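# Transfer four cartons from pallet onto taped table area

## Task

Take every one of the four cartons off the pallet and set it down on the table so that it lies flat, stays entirely within the blue tape outline, does not rest on another carton, and keeps the same face on top that it had at the start. Each carton must stay in place on its own, without the robot holding it. At the end, release everything and move the tool away.

## Robot and tools

Robot: one arm with six joints (waist, shoulder, elbow, forearm roll, wrist pitch, wrist roll; this is also the order of the Joint positions and torque lines). It carries a vacuum tool with four suction cups on two air channels. The controlled point is the cup point: the center of the four cup rims when they touch nothing. The cups point along the cup point's +z axis. In the cup point's own axes the cups sit at x = -35 and +35 mm; channel a's pair is at y = -70 mm and channel b's pair at y = +70 mm. The tool reaches 148 mm to each side along its y axis. Each cup is 36 mm across.

Frame: all poses use the scene frame. Its origin is on the table top right under the arm base, +z is up, and +y lies to the left when facing along +x. Positions are in metres; orientations are quaternions written w first (qw, qx, qy, qz). The base may be slightly tilted, and the reported cup point position gets less accurate at long reach.

A row is a list of 9 numbers: x, y, z, qw, qx, qy, qz, suction_a, suction_b. The first seven are an absolute target pose for the cup point in the scene frame. suction_a and suction_b are each in [-1, 1]: 1 is full vacuum (about 75 kPa under ambient), smaller values ask for that fraction, and 0.01 or less switches the channel off. Channels keep their last setting. A row may carry 6 extra numbers (15 total), each 0 to 1, scaling the position gain of each joint in the joint order above; they persist until changed. Lower values soften contact; commanding the measured pose can relieve a press.

execute_actions(actions): actions is a list of up to 15 actions; each action is a list of 1 to 15 rows, one row per control step of 1/30 s. If an action has fewer than 15 rows, its last row is repeated to fill 15 steps. An empty list only returns the current state and images. Each target must be within 0.6 m of the cup point's position at that action's start along each of the cup point's current axes, otherwise the action is refused; if the first action fails this (checked against the last reported state) or any action is malformed, nothing in the call runs. Every step, the commanded pose is clipped to at most 70 mm and 16 degrees from the measured pose, so far targets take several actions, and after an action the arm goes at most to the last clipped pose. Repeat the wanted quaternion in every row rather than copying a drifted reported one.

move(target, speed, blocking): target is one row as above (absolute pose plus suction values, which are applied at the start). The cup point follows a straight path to it, turning the shorter way. speed is the path's top speed in m/s, 0.002 to 0.5 (default 0.25); rotation is limited to twice that in rad/s. Paths last 0.5 to 10 s and stop short if longer. The path ignores obstacles, and the real arm may lag, wander or overshoot in speed, notably near full extension. blocking=false returns after 0.5 s while the arm continues; then call wait(0) to check, or stop, before sending more rows or moves. The result adds a move: line giving the ending (done, off_target, moving, held, fault) and distance from target; limits=paced means the pose was clipped, limits=held means a check blocked steps on the way (after which motion can jump fast).

wait(seconds): 0 to 10; the arm keeps its last command and a running move continues. stop(): brakes the current move; it needs stopping distance. zoom_image(camera, region): camera is cam_high, cam_low or cam_wrist; region is [x0, y0, x1, y1] in pixels from the top-left, at most 504 by 504. Full images are cam_high 896x504, cam_low 896x504, cam_wrist 616x616. finished_scene(scene): ends the given scene irreversibly and reports success; call it only when the cartons are placed and the tool is clear.

Result lines: the state line gives cup point pose and velocities; Hand target is the pose the controller now drives toward; pose unreachable means the clearance check (which includes any mount under the base) altered or blocked a command. suction_measured_a/b show vacuum reached; near 0 means no seal. On a sealed, airtight face the reading ends up to 0.17 under the command (0.27 with both channels on). part_present_a/b switch to 1 at 0.54 and back to 0 below 0.49. Joint torques include offsets and noise. MOTOR HOT warns of overheating, which leads to an OVER-TEMPERATURE FAULT brake; holding loads heats motors.

Gripping: switch a channel on and press both of its cups fully onto a flat, smooth, unbroken part of the carton top, away from edges, seams and holes. A channel with an uncovered cup steals all pump flow from the other channel. Vacuum shortens the cups, so a held carton rides up to about 12 mm nearer the tool, and vacuum alone can lift a carton. To release, set the carton down on its support, switch both channels off, then move at least 15 mm away. A cup sealed to the table pins the tool; switch that channel off.

Avoid: pushing targets past a firm contact (the stiff arm can fault), fast contacts, joint torques reaching the load limits (waist 295, shoulder 295, elbow 139, wrist joints 39.1 N m) or any external force of 144 N; both cause a 10 s stop and skip the rest of the call. Do not drop, slam or knock anything off the table, which ends the scene. Loose items may occasionally be nudged by outside disturbances.

Each tool is called after "Call:" as name(argument=value, ...), one argument or row to a line, values as JSON.

## Session

Call:
execute_actions(
  actions=[],
)

Scene clock: 0.00 s.
end_effector_position=(+0.6498, -0.0002, +0.5079) suction_measured_a=0.00 part_present_a=0 suction_measured_b=0.00 part_present_b=0 end_effector_quat_wxyz=(+0.000, +0.706, +0.708, -0.001) end_effector_velocity=(-0.000, -0.000, -0.000) end_effector_angular_velocity=(+0.000, +0.002, -0.001)
Joint positions: [-0.052  0.151  1.53  -0.001  1.461  1.516]
Joint velocities: [-0.     0.     0.     0.     0.002  0.   ]
Joint torques (N m, as the joint torque sensors report them, + toward a larger angle): no reading
Hand target: +0.650, -0.000, +0.508; +0.000, +0.706, +0.708, -0.001
Joint stiffness scale: [1. 1. 1. 1. 1. 1.]

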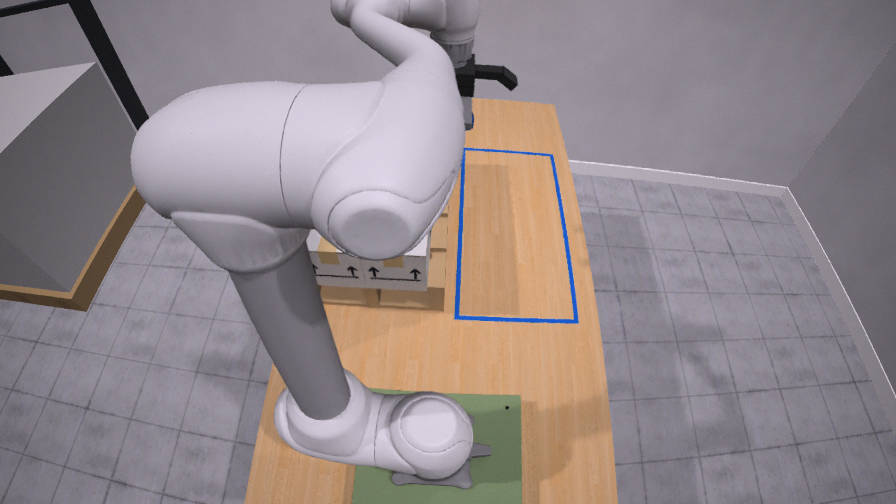

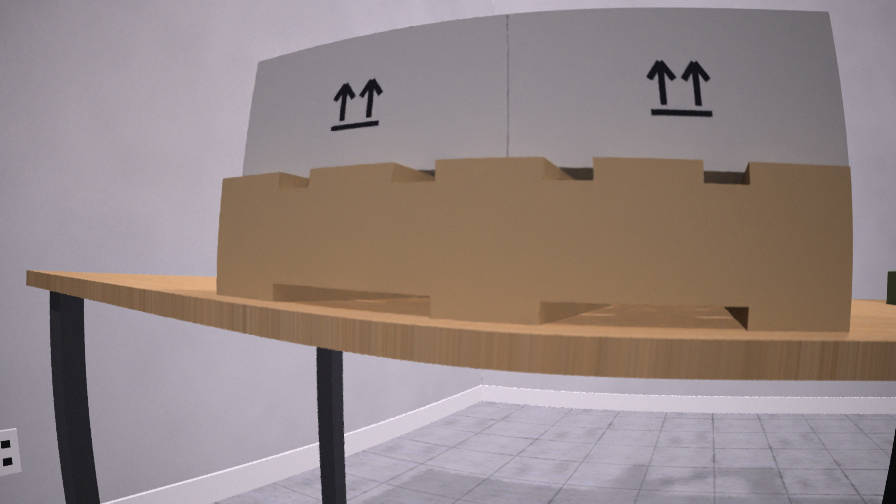

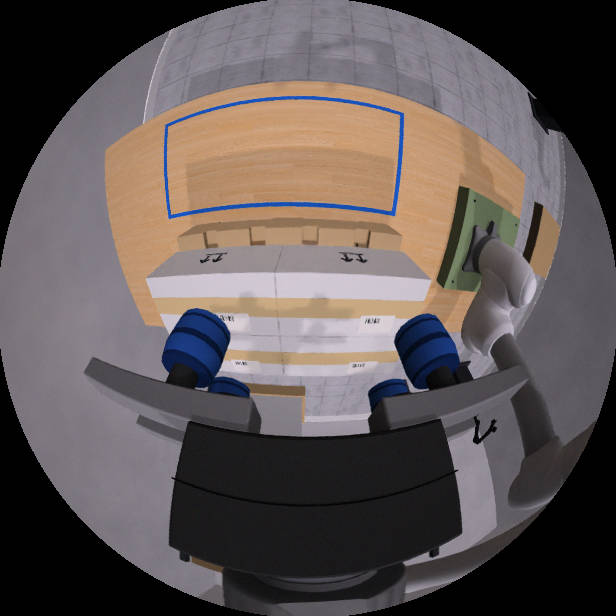

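Call:
move(
  target=[0.55,0.1,0.36,0,0.707,0.707,0,0,0],
)

Call:
move(
  target=[0.7,-0.25,0.36,0,0.707,0.707,0,0,0],
  speed=0.4,
)

Scene clock: 1.60 s.
end_effector_position=(+0.5516, +0.0971, +0.3630) suction_measured_a=0.00 part_present_a=0 suction_measured_b=0.00 part_present_b=0 end_effector_quat_wxyz=(-0.001, +0.707, +0.707, -0.002) end_effector_velocity=(+0.001, +0.001, -0.000) end_effector_angular_velocity=(+0.000, -0.004, -0.002)
Joint positions: [ 0.114  0.068  1.891 -0.001  1.185  1.685]
Joint velocities: [ 0.001 -0.     0.     0.    -0.004  0.003]
Joint torques (N m, as the joint torque sensors report them, + toward a larger angle): [ -1.06 -52.54 -42.93   4.18  -0.2    0.52]
Hand target: +0.550, +0.100, +0.360; +0.000, +0.707, +0.707, +0.000
Off the commanded pose: 0.004 m, 0 deg.
Joint stiffness scale: [1. 1. 1. 1. 1. 1.]
move: off_target

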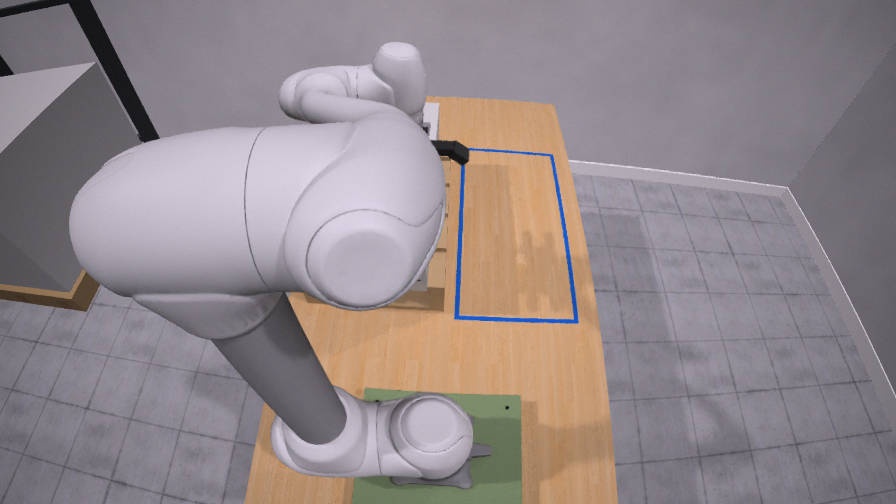

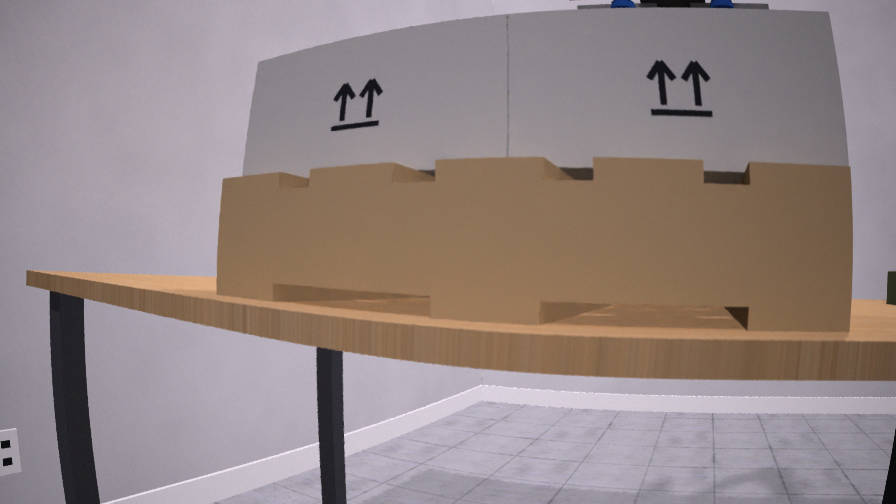

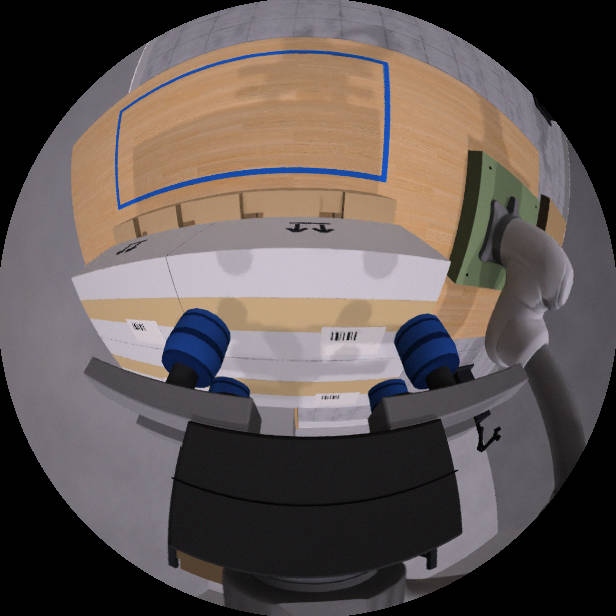

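Scene clock: 3.10 s.
end_effector_position=(+0.7003, -0.2462, +0.3569) suction_measured_a=0.00 part_present_a=0 suction_measured_b=0.00 part_present_b=0 end_effector_quat_wxyz=(+0.001, +0.707, +0.708, -0.000) end_effector_velocity=(+0.001, +0.002, +0.001) end_effector_angular_velocity=(+0.000, +0.000, +0.004)
Joint positions: [-0.383  0.35   1.552 -0.001  1.238  1.186]
Joint velocities: [ 0.002  0.    -0.002  0.     0.002 -0.002]
Joint torques (N m, as the joint torque sensors report them, + toward a larger angle): [  2.9  -84.59 -43.92   4.01   0.13   0.48]
Hand target: +0.700, -0.250, +0.360; -0.000, +0.707, +0.707, -0.000
Off the commanded pose: 0.005 m, 0 deg.
Joint stiffness scale: [1. 1. 1. 1. 1. 1.]
move: off_target

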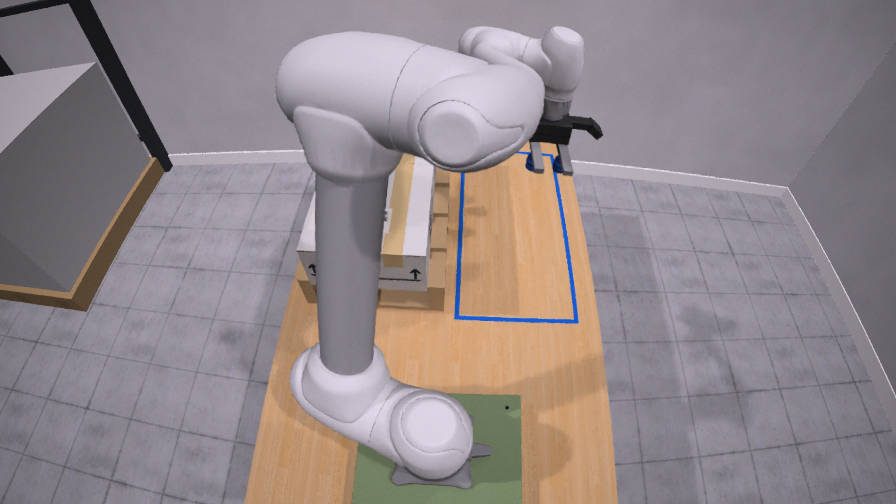

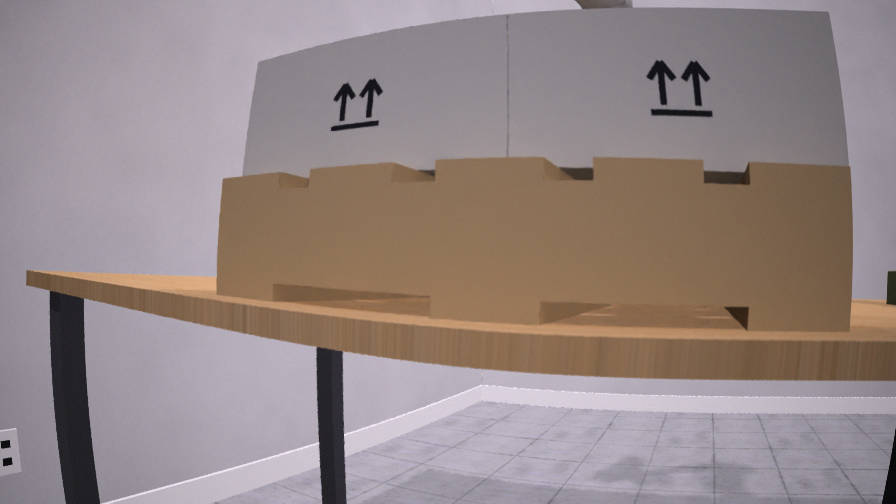

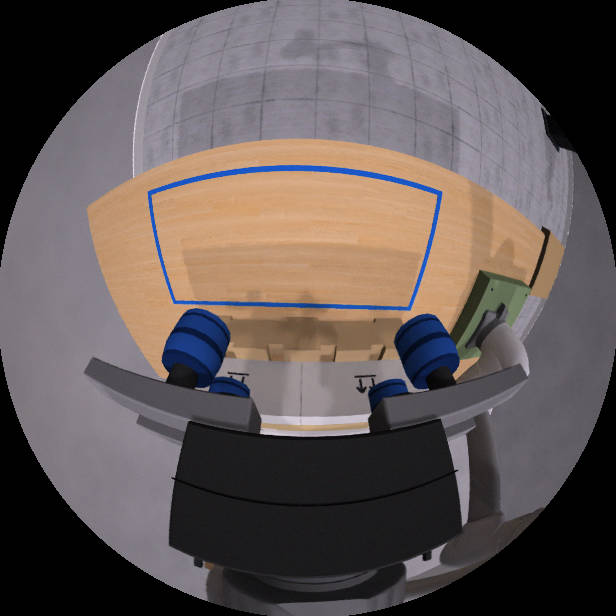

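Call:
move(
  target=[0.555,0.1,0.29,0,0.707,0.707,0,0,0],
  speed=0.4,
)

Scene clock: 5.07 s.
end_effector_position=(+0.5567, +0.0970, +0.2931) suction_measured_a=0.00 part_present_a=0 suction_measured_b=0.00 part_present_b=0 end_effector_quat_wxyz=(-0.000, +0.707, +0.707, -0.001) end_effector_velocity=(+0.000, +0.001, -0.000) end_effector_angular_velocity=(+0.000, -0.002, -0.003)
Joint positions: [ 0.113  0.129  1.963 -0.001  1.052  1.683]
Joint velocities: [ 0.002  0.    -0.     0.    -0.002  0.005]
Joint torques (N m, as the joint torque sensors report them, + toward a larger angle): [  1.52 -54.89 -40.13   3.8    0.41   0.64]
Hand target: +0.554, +0.100, +0.290; +0.000, +0.707, +0.707, +0.000
Off the commanded pose: 0.005 m, 0 deg.
Joint stiffness scale: [1. 1. 1. 1. 1. 1.]
move: off_target

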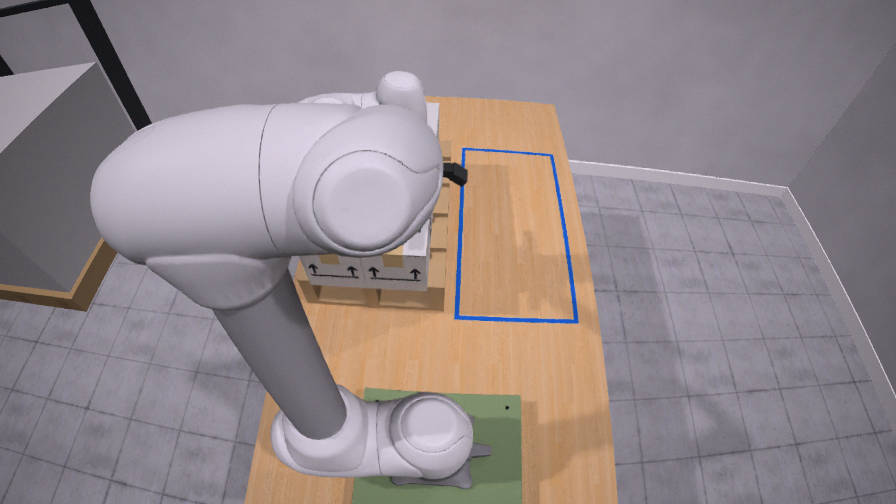

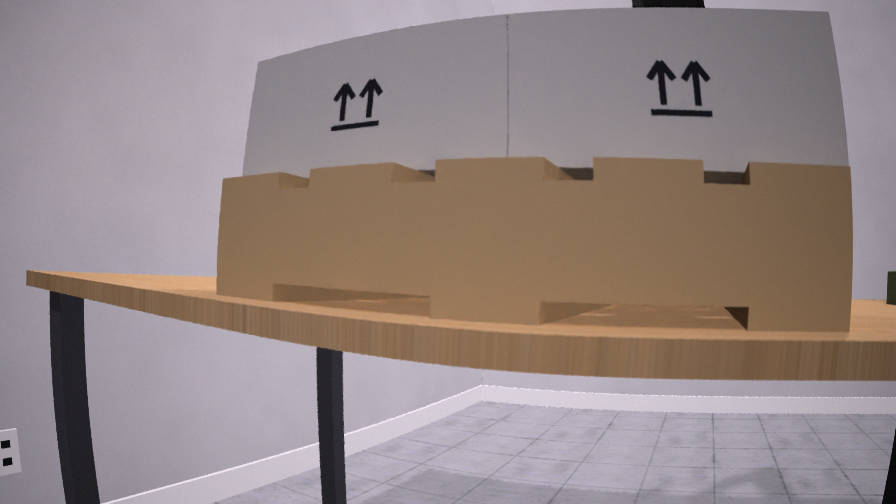

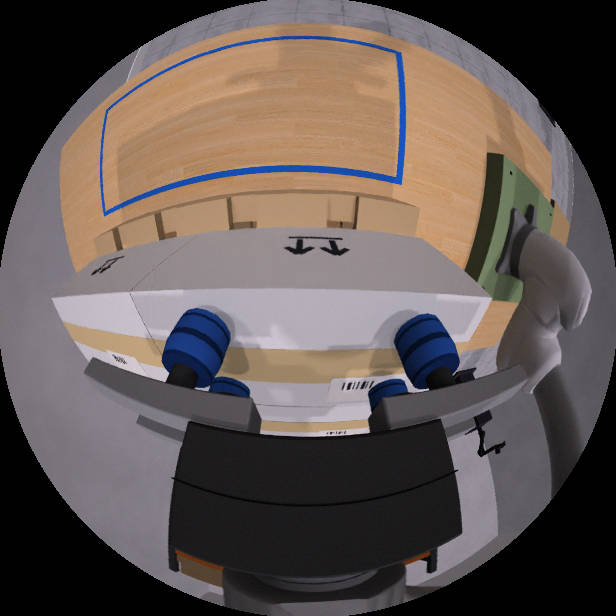

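Call:
move(
  target=[0.551,0.118,0.285,0,0.707,0.707,0,0,0],
  speed=0.05,
)

Call:
move(
  target=[0.551,0.118,0.262,0,0.707,0.707,0,1,1],
  speed=0.03,
)

Scene clock: 6.13 s.
end_effector_position=(+0.5532, +0.1153, +0.2895) suction_measured_a=0.00 part_present_a=0 suction_measured_b=0.00 part_present_b=0 end_effector_quat_wxyz=(+0.000, +0.707, +0.707, -0.000) end_effector_velocity=(+0.000, +0.001, +0.000) end_effector_angular_velocity=(+0.000, -0.001, -0.002)
Joint positions: [ 0.146  0.131  1.967 -0.001  1.043  1.717]
Joint velocities: [ 0.002 -0.    -0.    -0.    -0.001  0.003]
Joint torques (N m, as the joint torque sensors report them, + toward a larger angle): [  1.75 -57.06 -41.35   3.86   0.44   0.15]
Hand target: +0.551, +0.118, +0.285; -0.000, +0.707, +0.707, -0.000
Off the commanded pose: 0.006 m, 0 deg.
Joint stiffness scale: [1. 1. 1. 1. 1. 1.]
move: off_target

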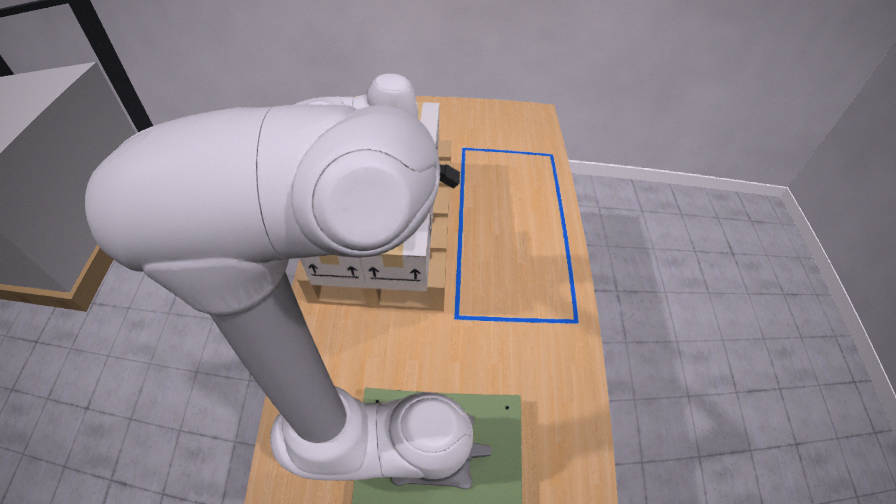

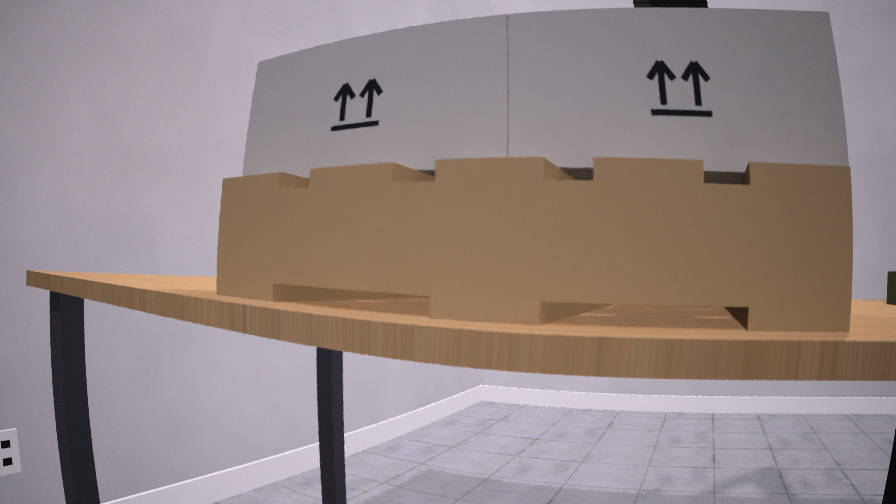

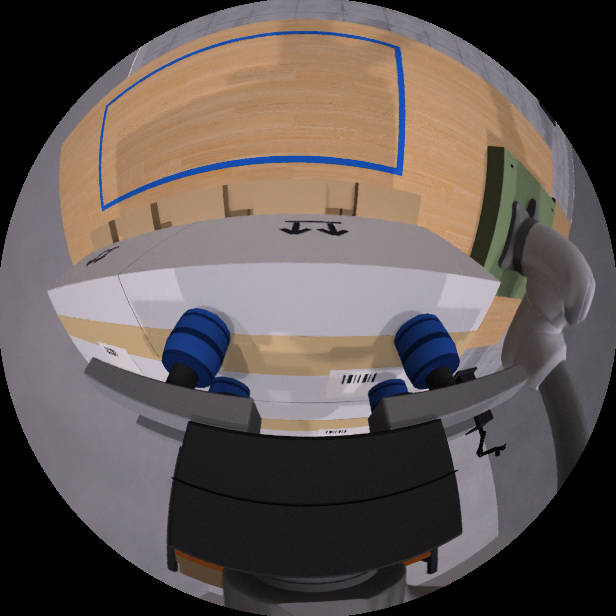

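Scene clock: 7.37 s.
end_effector_position=(+0.5527, +0.1153, +0.2644) suction_measured_a=0.69 part_present_a=1 suction_measured_b=0.69 part_present_b=1 end_effector_quat_wxyz=(-0.000, +0.707, +0.707, -0.001) end_effector_velocity=(+0.000, -0.000, +0.000) end_effector_angular_velocity=(+0.000, -0.001, -0.000)
Joint positions: [ 0.146  0.154  1.993 -0.001  0.997  1.717]
Joint velocities: [-0.001 -0.001  0.     0.    -0.001 -0.   ]
Joint torques (N m, as the joint torque sensors report them, + toward a larger angle): [ -2.67 -68.06 -46.91   3.18   0.75   0.47]
Hand target: +0.551, +0.118, +0.262; -0.000, +0.707, +0.707, -0.000
Off the commanded pose: 0.004 m, 0 deg.
Joint stiffness scale: [1. 1. 1. 1. 1. 1.]
move: off_target

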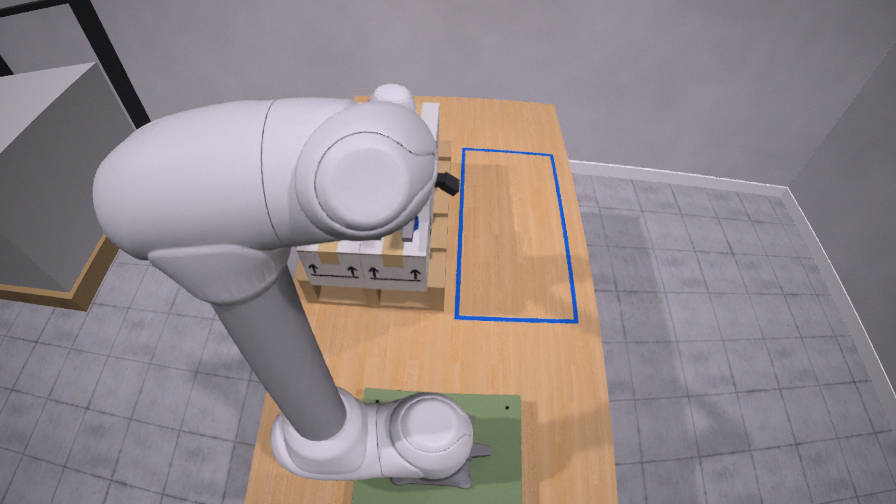

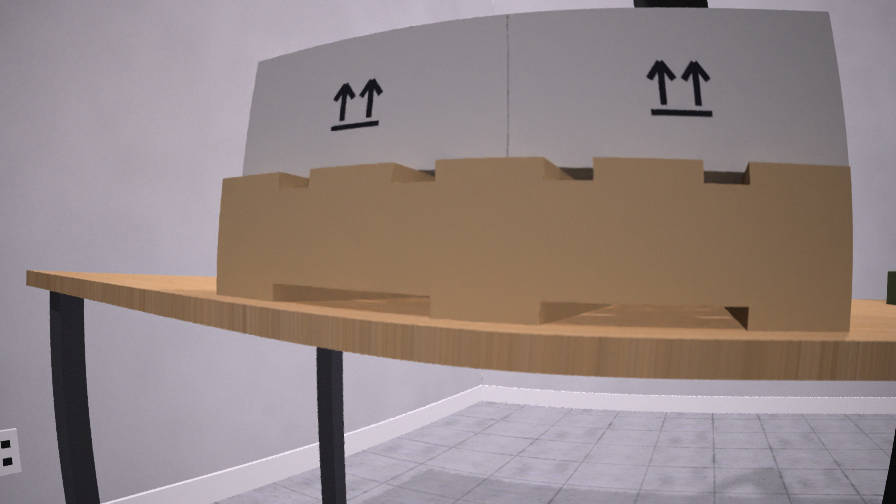

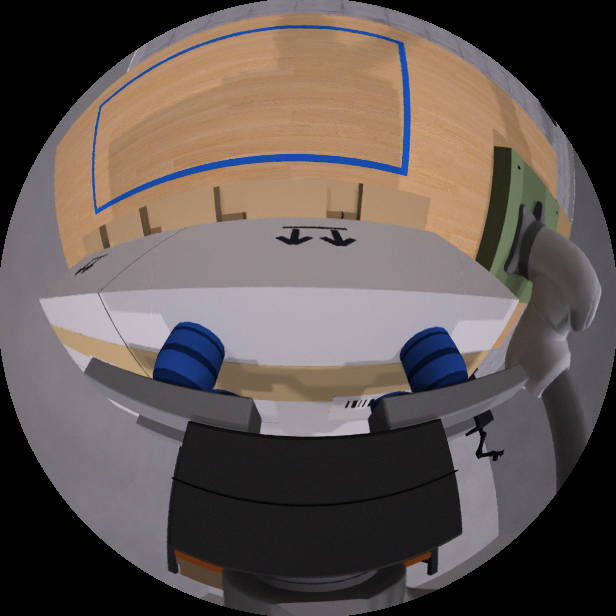

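Call:
move(
  target=[0.545,0.11,0.29,0,0.707,0.707,0,1,1],
  speed=0.1,
)

Call:
move(
  target=[0.52,-0.12,0.3,0,0.707,0.707,0,1,1],
  speed=0.35,
)

Call:
move(
  target=[0.48,-0.21,0.29,0,1,0,0,1,1],
  speed=0.5,
)

Call:
move(
  target=[0.48,-0.21,0.18,0,1,0,0,1,1],
  speed=0.15,
)

Scene clock: 8.57 s.
end_effector_position=(+0.5429, +0.1121, +0.2857) suction_measured_a=0.96 part_present_a=1 suction_measured_b=0.96 part_present_b=1 end_effector_quat_wxyz=(+0.000, +0.706, +0.708, -0.000) end_effector_velocity=(-0.000, -0.000, +0.000) end_effector_angular_velocity=(-0.000, +0.003, +0.000)
Joint positions: [ 0.143  0.118  1.99  -0.001  1.033  1.712]
Joint velocities: [-0.001  0.    -0.     0.     0.003 -0.001]
Joint torques (N m, as the joint torque sensors report them, + toward a larger angle): [  1.9  -70.67 -52.73   4.07  -0.19   0.8 ]
Hand target: +0.545, +0.110, +0.290; +0.000, +0.707, +0.707, +0.000
Off the commanded pose: 0.005 m, 0 deg.
Joint stiffness scale: [1. 1. 1. 1. 1. 1.]
move: off_target

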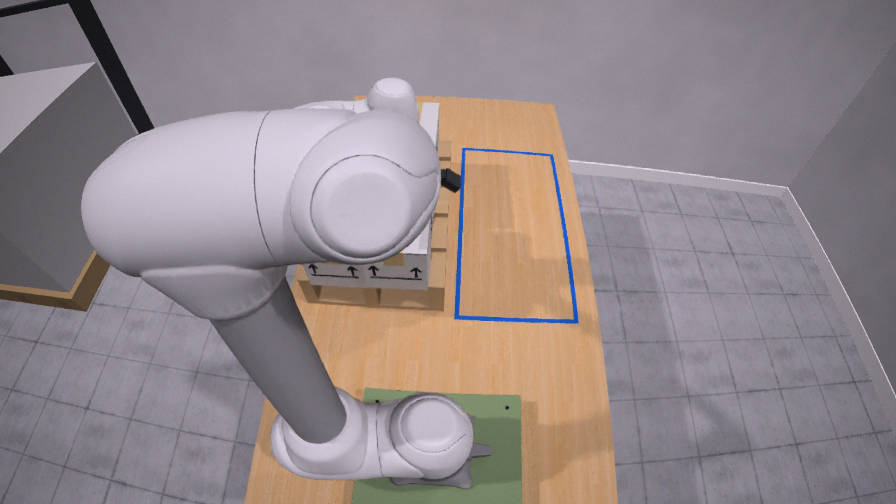

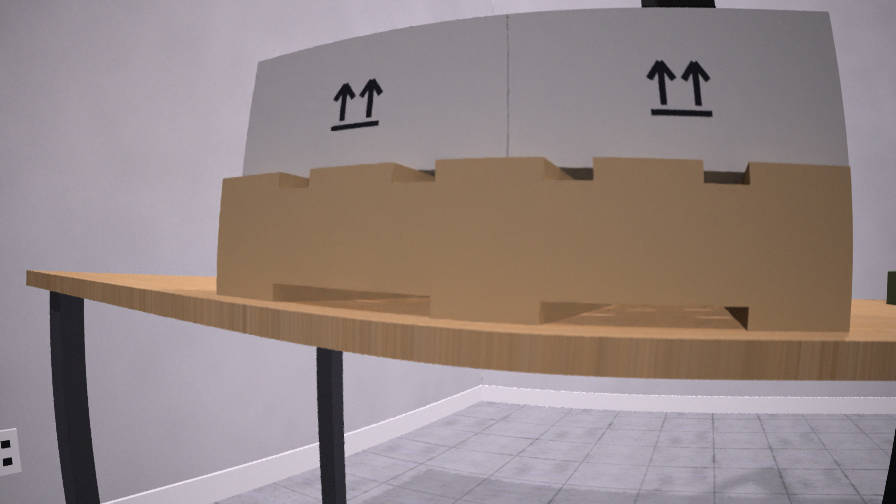

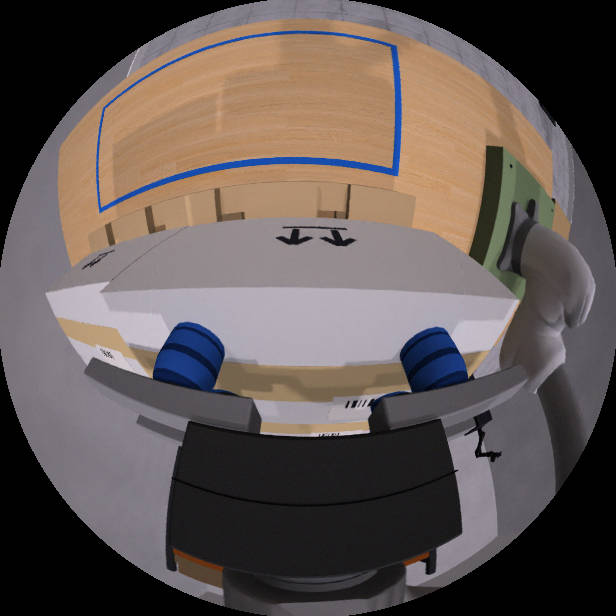

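Scene clock: 9.77 s.
end_effector_position=(+0.5194, -0.1172, +0.2975) suction_measured_a=0.96 part_present_a=1 suction_measured_b=0.96 part_present_b=1 end_effector_quat_wxyz=(+0.002, +0.707, +0.708, +0.000) end_effector_velocity=(+0.000, +0.001, -0.000) end_effector_angular_velocity=(+0.000, +0.001, +0.006)
Joint positions: [-0.285  0.073  2.017 -0.001  1.049  1.284]
Joint velocities: [ 0.001  0.    -0.    -0.     0.    -0.004]
Joint torques (N m, as the joint torque sensors report them, + toward a larger angle): [  2.   -67.4  -51.61   3.78  -0.57   0.02]
Hand target: +0.520, -0.120, +0.300; -0.000, +0.707, +0.707, -0.000
Off the commanded pose: 0.004 m, 0 deg.
Joint stiffness scale: [1. 1. 1. 1. 1. 1.]
move: off_target

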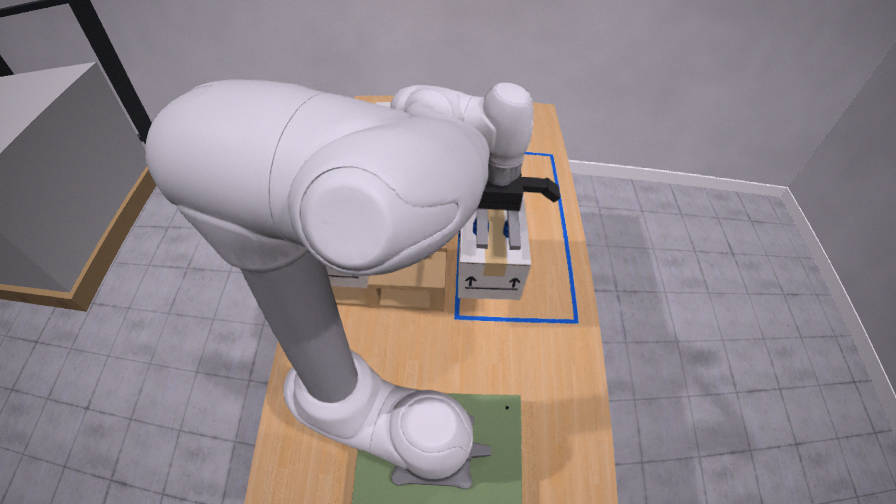

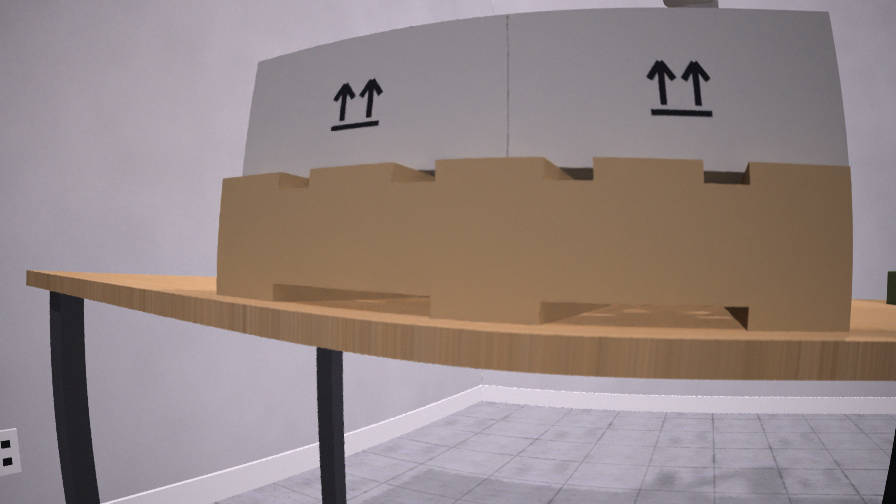

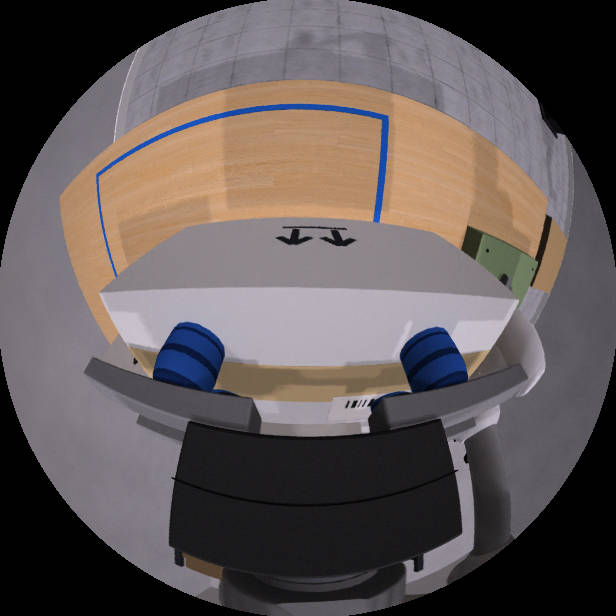

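Scene clock: 11.87 s.
end_effector_position=(+0.4826, -0.2087, +0.2937) suction_measured_a=0.96 part_present_a=1 suction_measured_b=0.96 part_present_b=1 end_effector_quat_wxyz=(+0.000, +1.000, +0.005, -0.001) end_effector_velocity=(-0.000, -0.001, +0.000) end_effector_angular_velocity=(-0.000, -0.001, -0.011)
Joint positions: [-0.472  0.068  2.03  -0.001  1.045  2.659]
Joint velocities: [-0.001 -0.    -0.    -0.    -0.     0.009]
Joint torques (N m, as the joint torque sensors report them, + toward a larger angle): [  2.97 -63.06 -51.48   3.67   0.24   0.53]
Hand target: +0.480, -0.210, +0.290; -0.000, +1.000, +0.000, -0.000
Off the commanded pose: 0.005 m, 1 deg.
Joint stiffness scale: [1. 1. 1. 1. 1. 1.]
move: off_target

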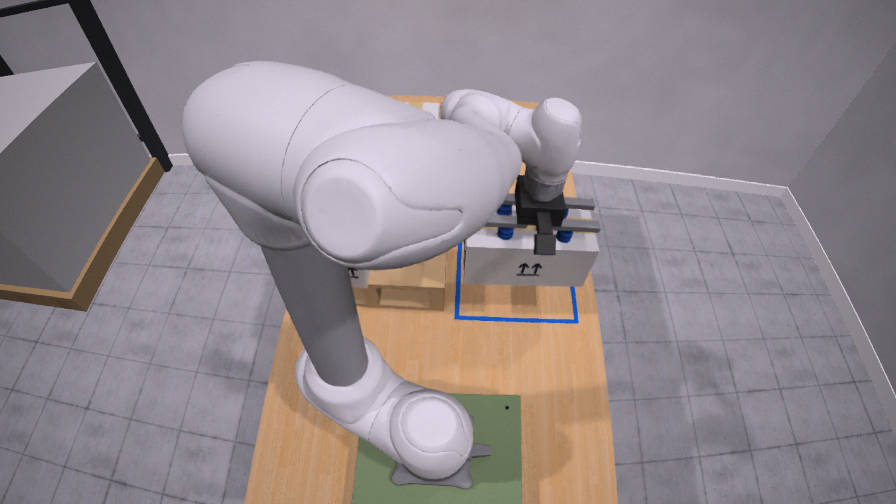

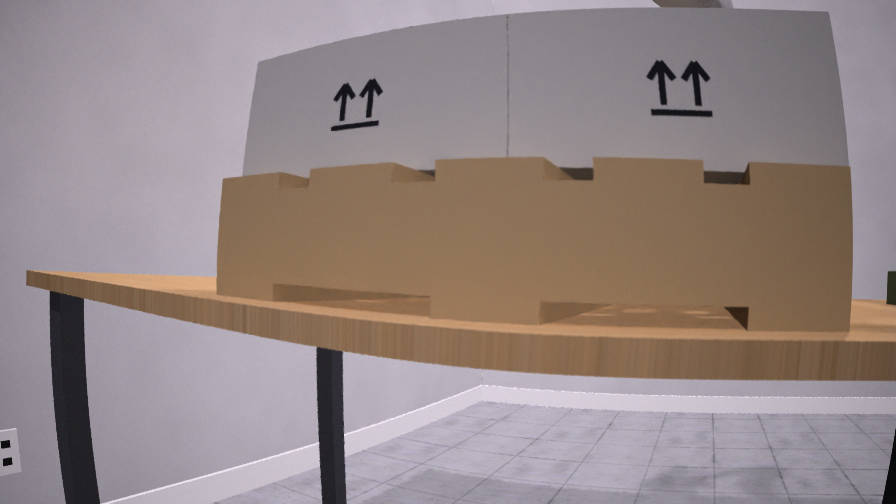

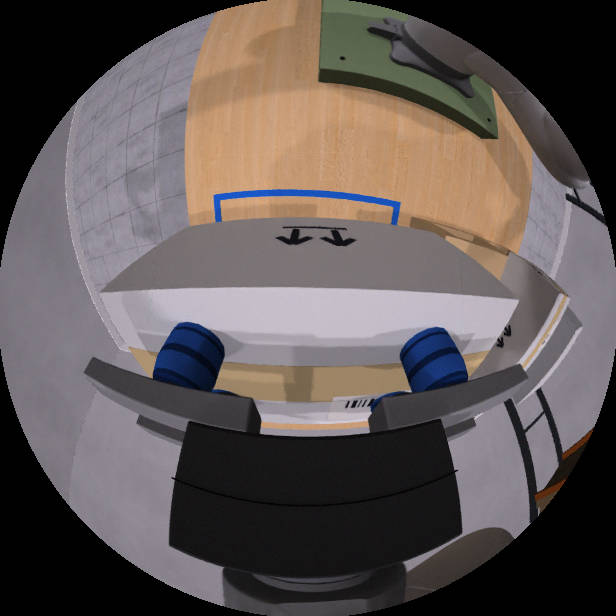

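Scene clock: 13.03 s.
end_effector_position=(+0.4828, -0.2089, +0.1837) suction_measured_a=0.96 part_present_a=1 suction_measured_b=0.96 part_present_b=1 end_effector_quat_wxyz=(+0.000, +1.000, +0.005, -0.000) end_effector_velocity=(+0.001, -0.000, -0.000) end_effector_angular_velocity=(-0.001, -0.003, -0.000)
Joint positions: [-0.472  0.189  2.133 -0.001  0.82   2.66 ]
Joint velocities: [-0.     0.     0.     0.    -0.003  0.   ]
Joint torques (N m, as the joint torque sensors report them, + toward a larger angle): [  0.32 -69.72 -44.12   2.9   -0.05   0.33]
Hand target: +0.480, -0.210, +0.180; -0.000, +1.000, +0.000, +0.000
Off the commanded pose: 0.005 m, 1 deg.
Joint stiffness scale: [1. 1. 1. 1. 1. 1.]
move: off_target

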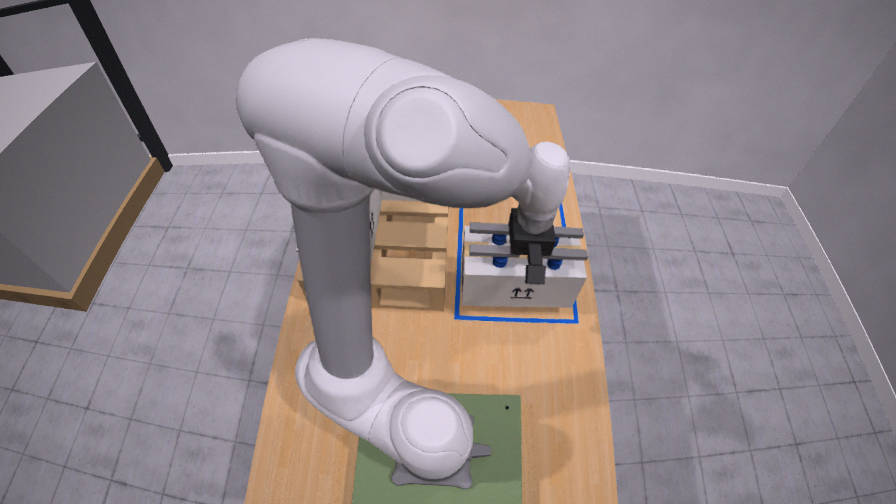

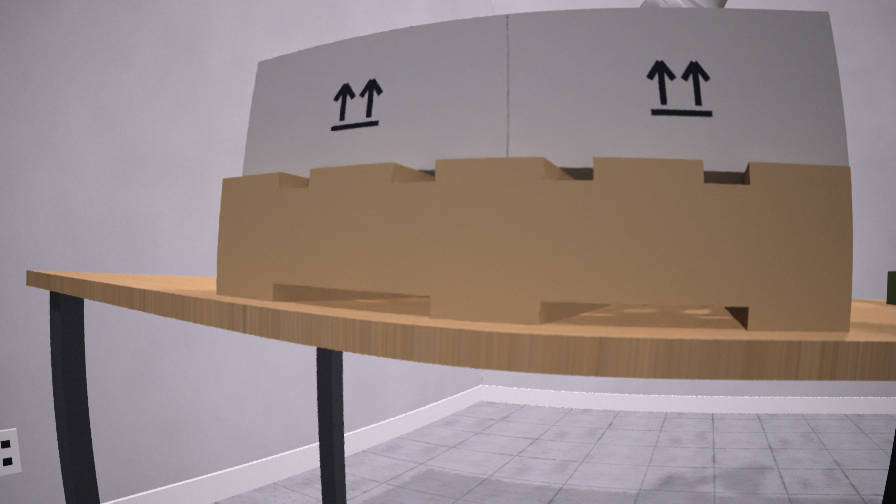

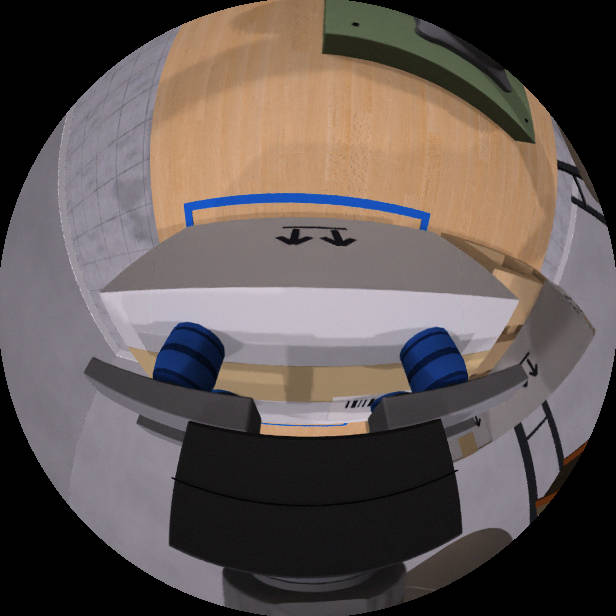

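Call:
move(
  target=[0.474,-0.216,0.145,0,1,-0.008,0,1,1],
  speed=0.04,
)

Scene clock: 14.47 s.
end_effector_position=(+0.4774, -0.2152, +0.1487) suction_measured_a=0.96 part_present_a=1 suction_measured_b=0.96 part_present_b=1 end_effector_quat_wxyz=(+0.000, +1.000, -0.003, -0.000) end_effector_velocity=(-0.000, -0.001, -0.000) end_effector_angular_velocity=(-0.001, -0.002, -0.001)
Joint positions: [-0.488  0.233  2.163 -0.001  0.745  2.66 ]
Joint velocities: [-0.001  0.     0.001  0.    -0.003  0.   ]
Joint torques (N m, as the joint torque sensors report them, + toward a larger angle): [  2.88 -72.95 -41.41   2.19  -0.16  -0.09]
Hand target: +0.474, -0.216, +0.145; -0.000, +1.000, -0.008, -0.000
Off the commanded pose: 0.005 m, 1 deg.
Joint stiffness scale: [1. 1. 1. 1. 1. 1.]
move: off_target

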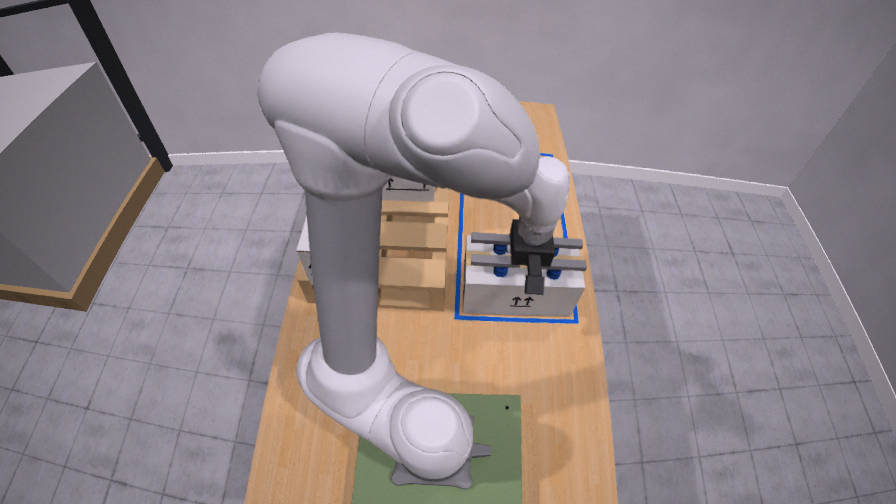

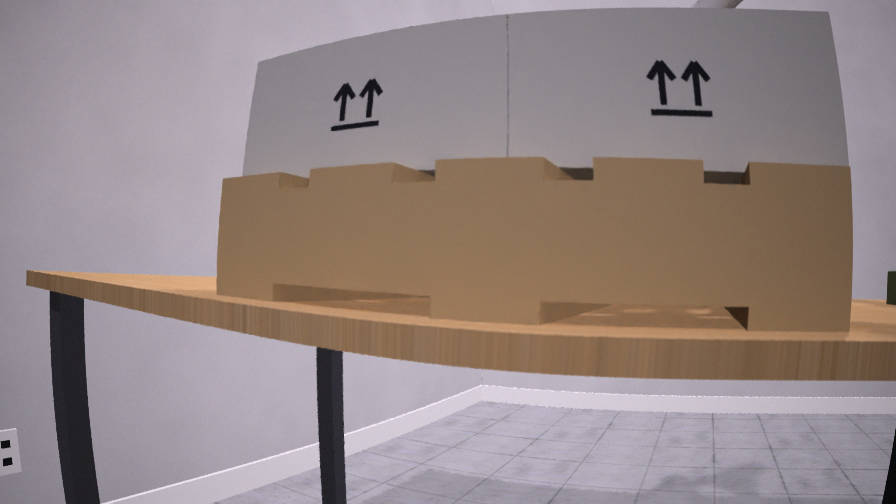

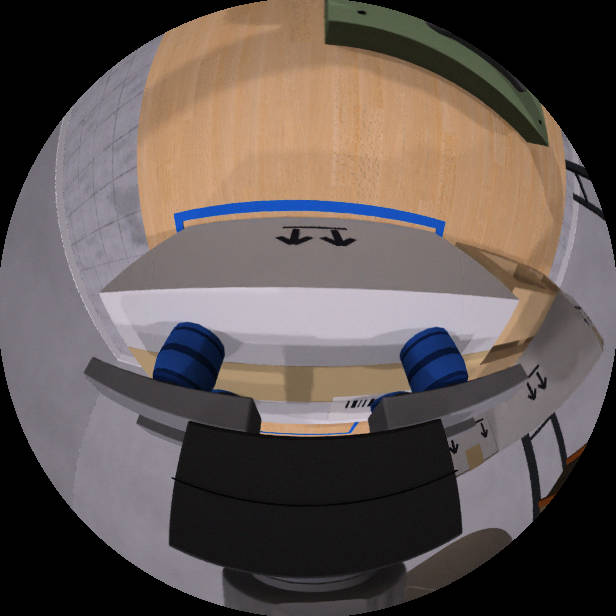

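Call:
move(
  target=[0.478,-0.214,0.131,0,1,-0.008,0,1,1],
  speed=0.02,
)

Scene clock: 15.67 s.
end_effector_position=(+0.4805, -0.2169, +0.1395) suction_measured_a=0.96 part_present_a=1 suction_measured_b=0.96 part_present_b=1 end_effector_quat_wxyz=(+0.001, +1.000, -0.006, +0.001) end_effector_velocity=(-0.000, -0.000, -0.000) end_effector_angular_velocity=(+0.000, +0.000, -0.000)
Joint positions: [-0.488  0.25   2.164 -0.001  0.725  2.666]
Joint velocities: [-0.001  0.     0.001 -0.    -0.    -0.   ]
Joint torques (N m, as the joint torque sensors report them, + toward a larger angle): [ -5.31 -36.83 -25.04   1.77  -5.58   1.37]
Hand target: +0.478, -0.214, +0.131; -0.000, +1.000, -0.008, -0.000
Off the commanded pose: 0.009 m, 0 deg.
Joint stiffness scale: [1. 1. 1. 1. 1. 1.]
move: off_target

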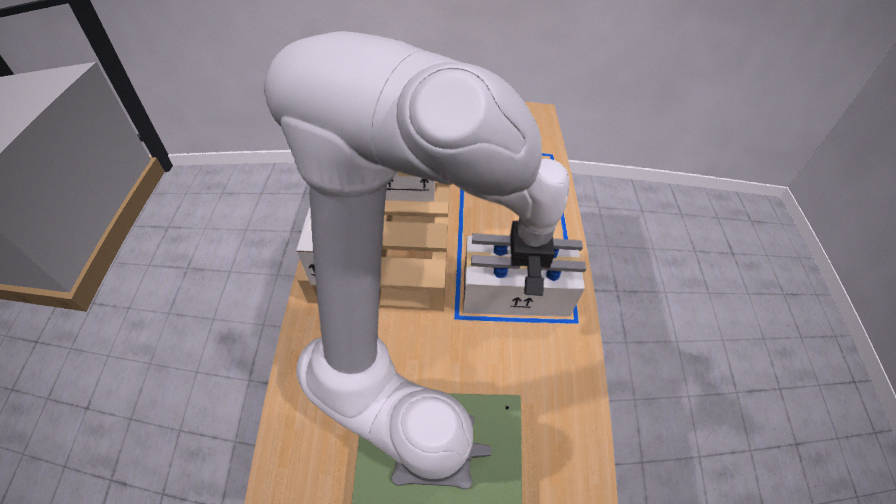

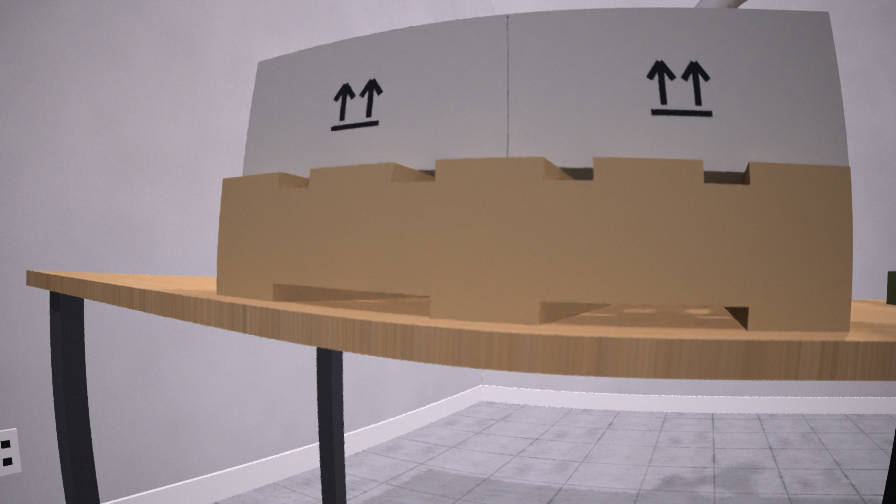

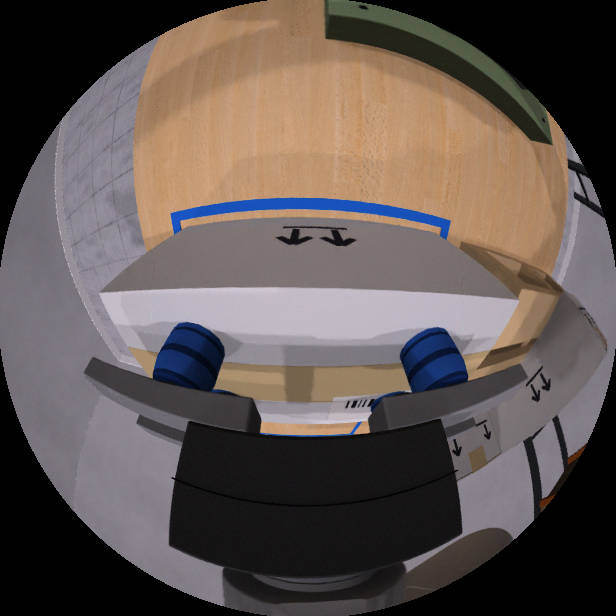

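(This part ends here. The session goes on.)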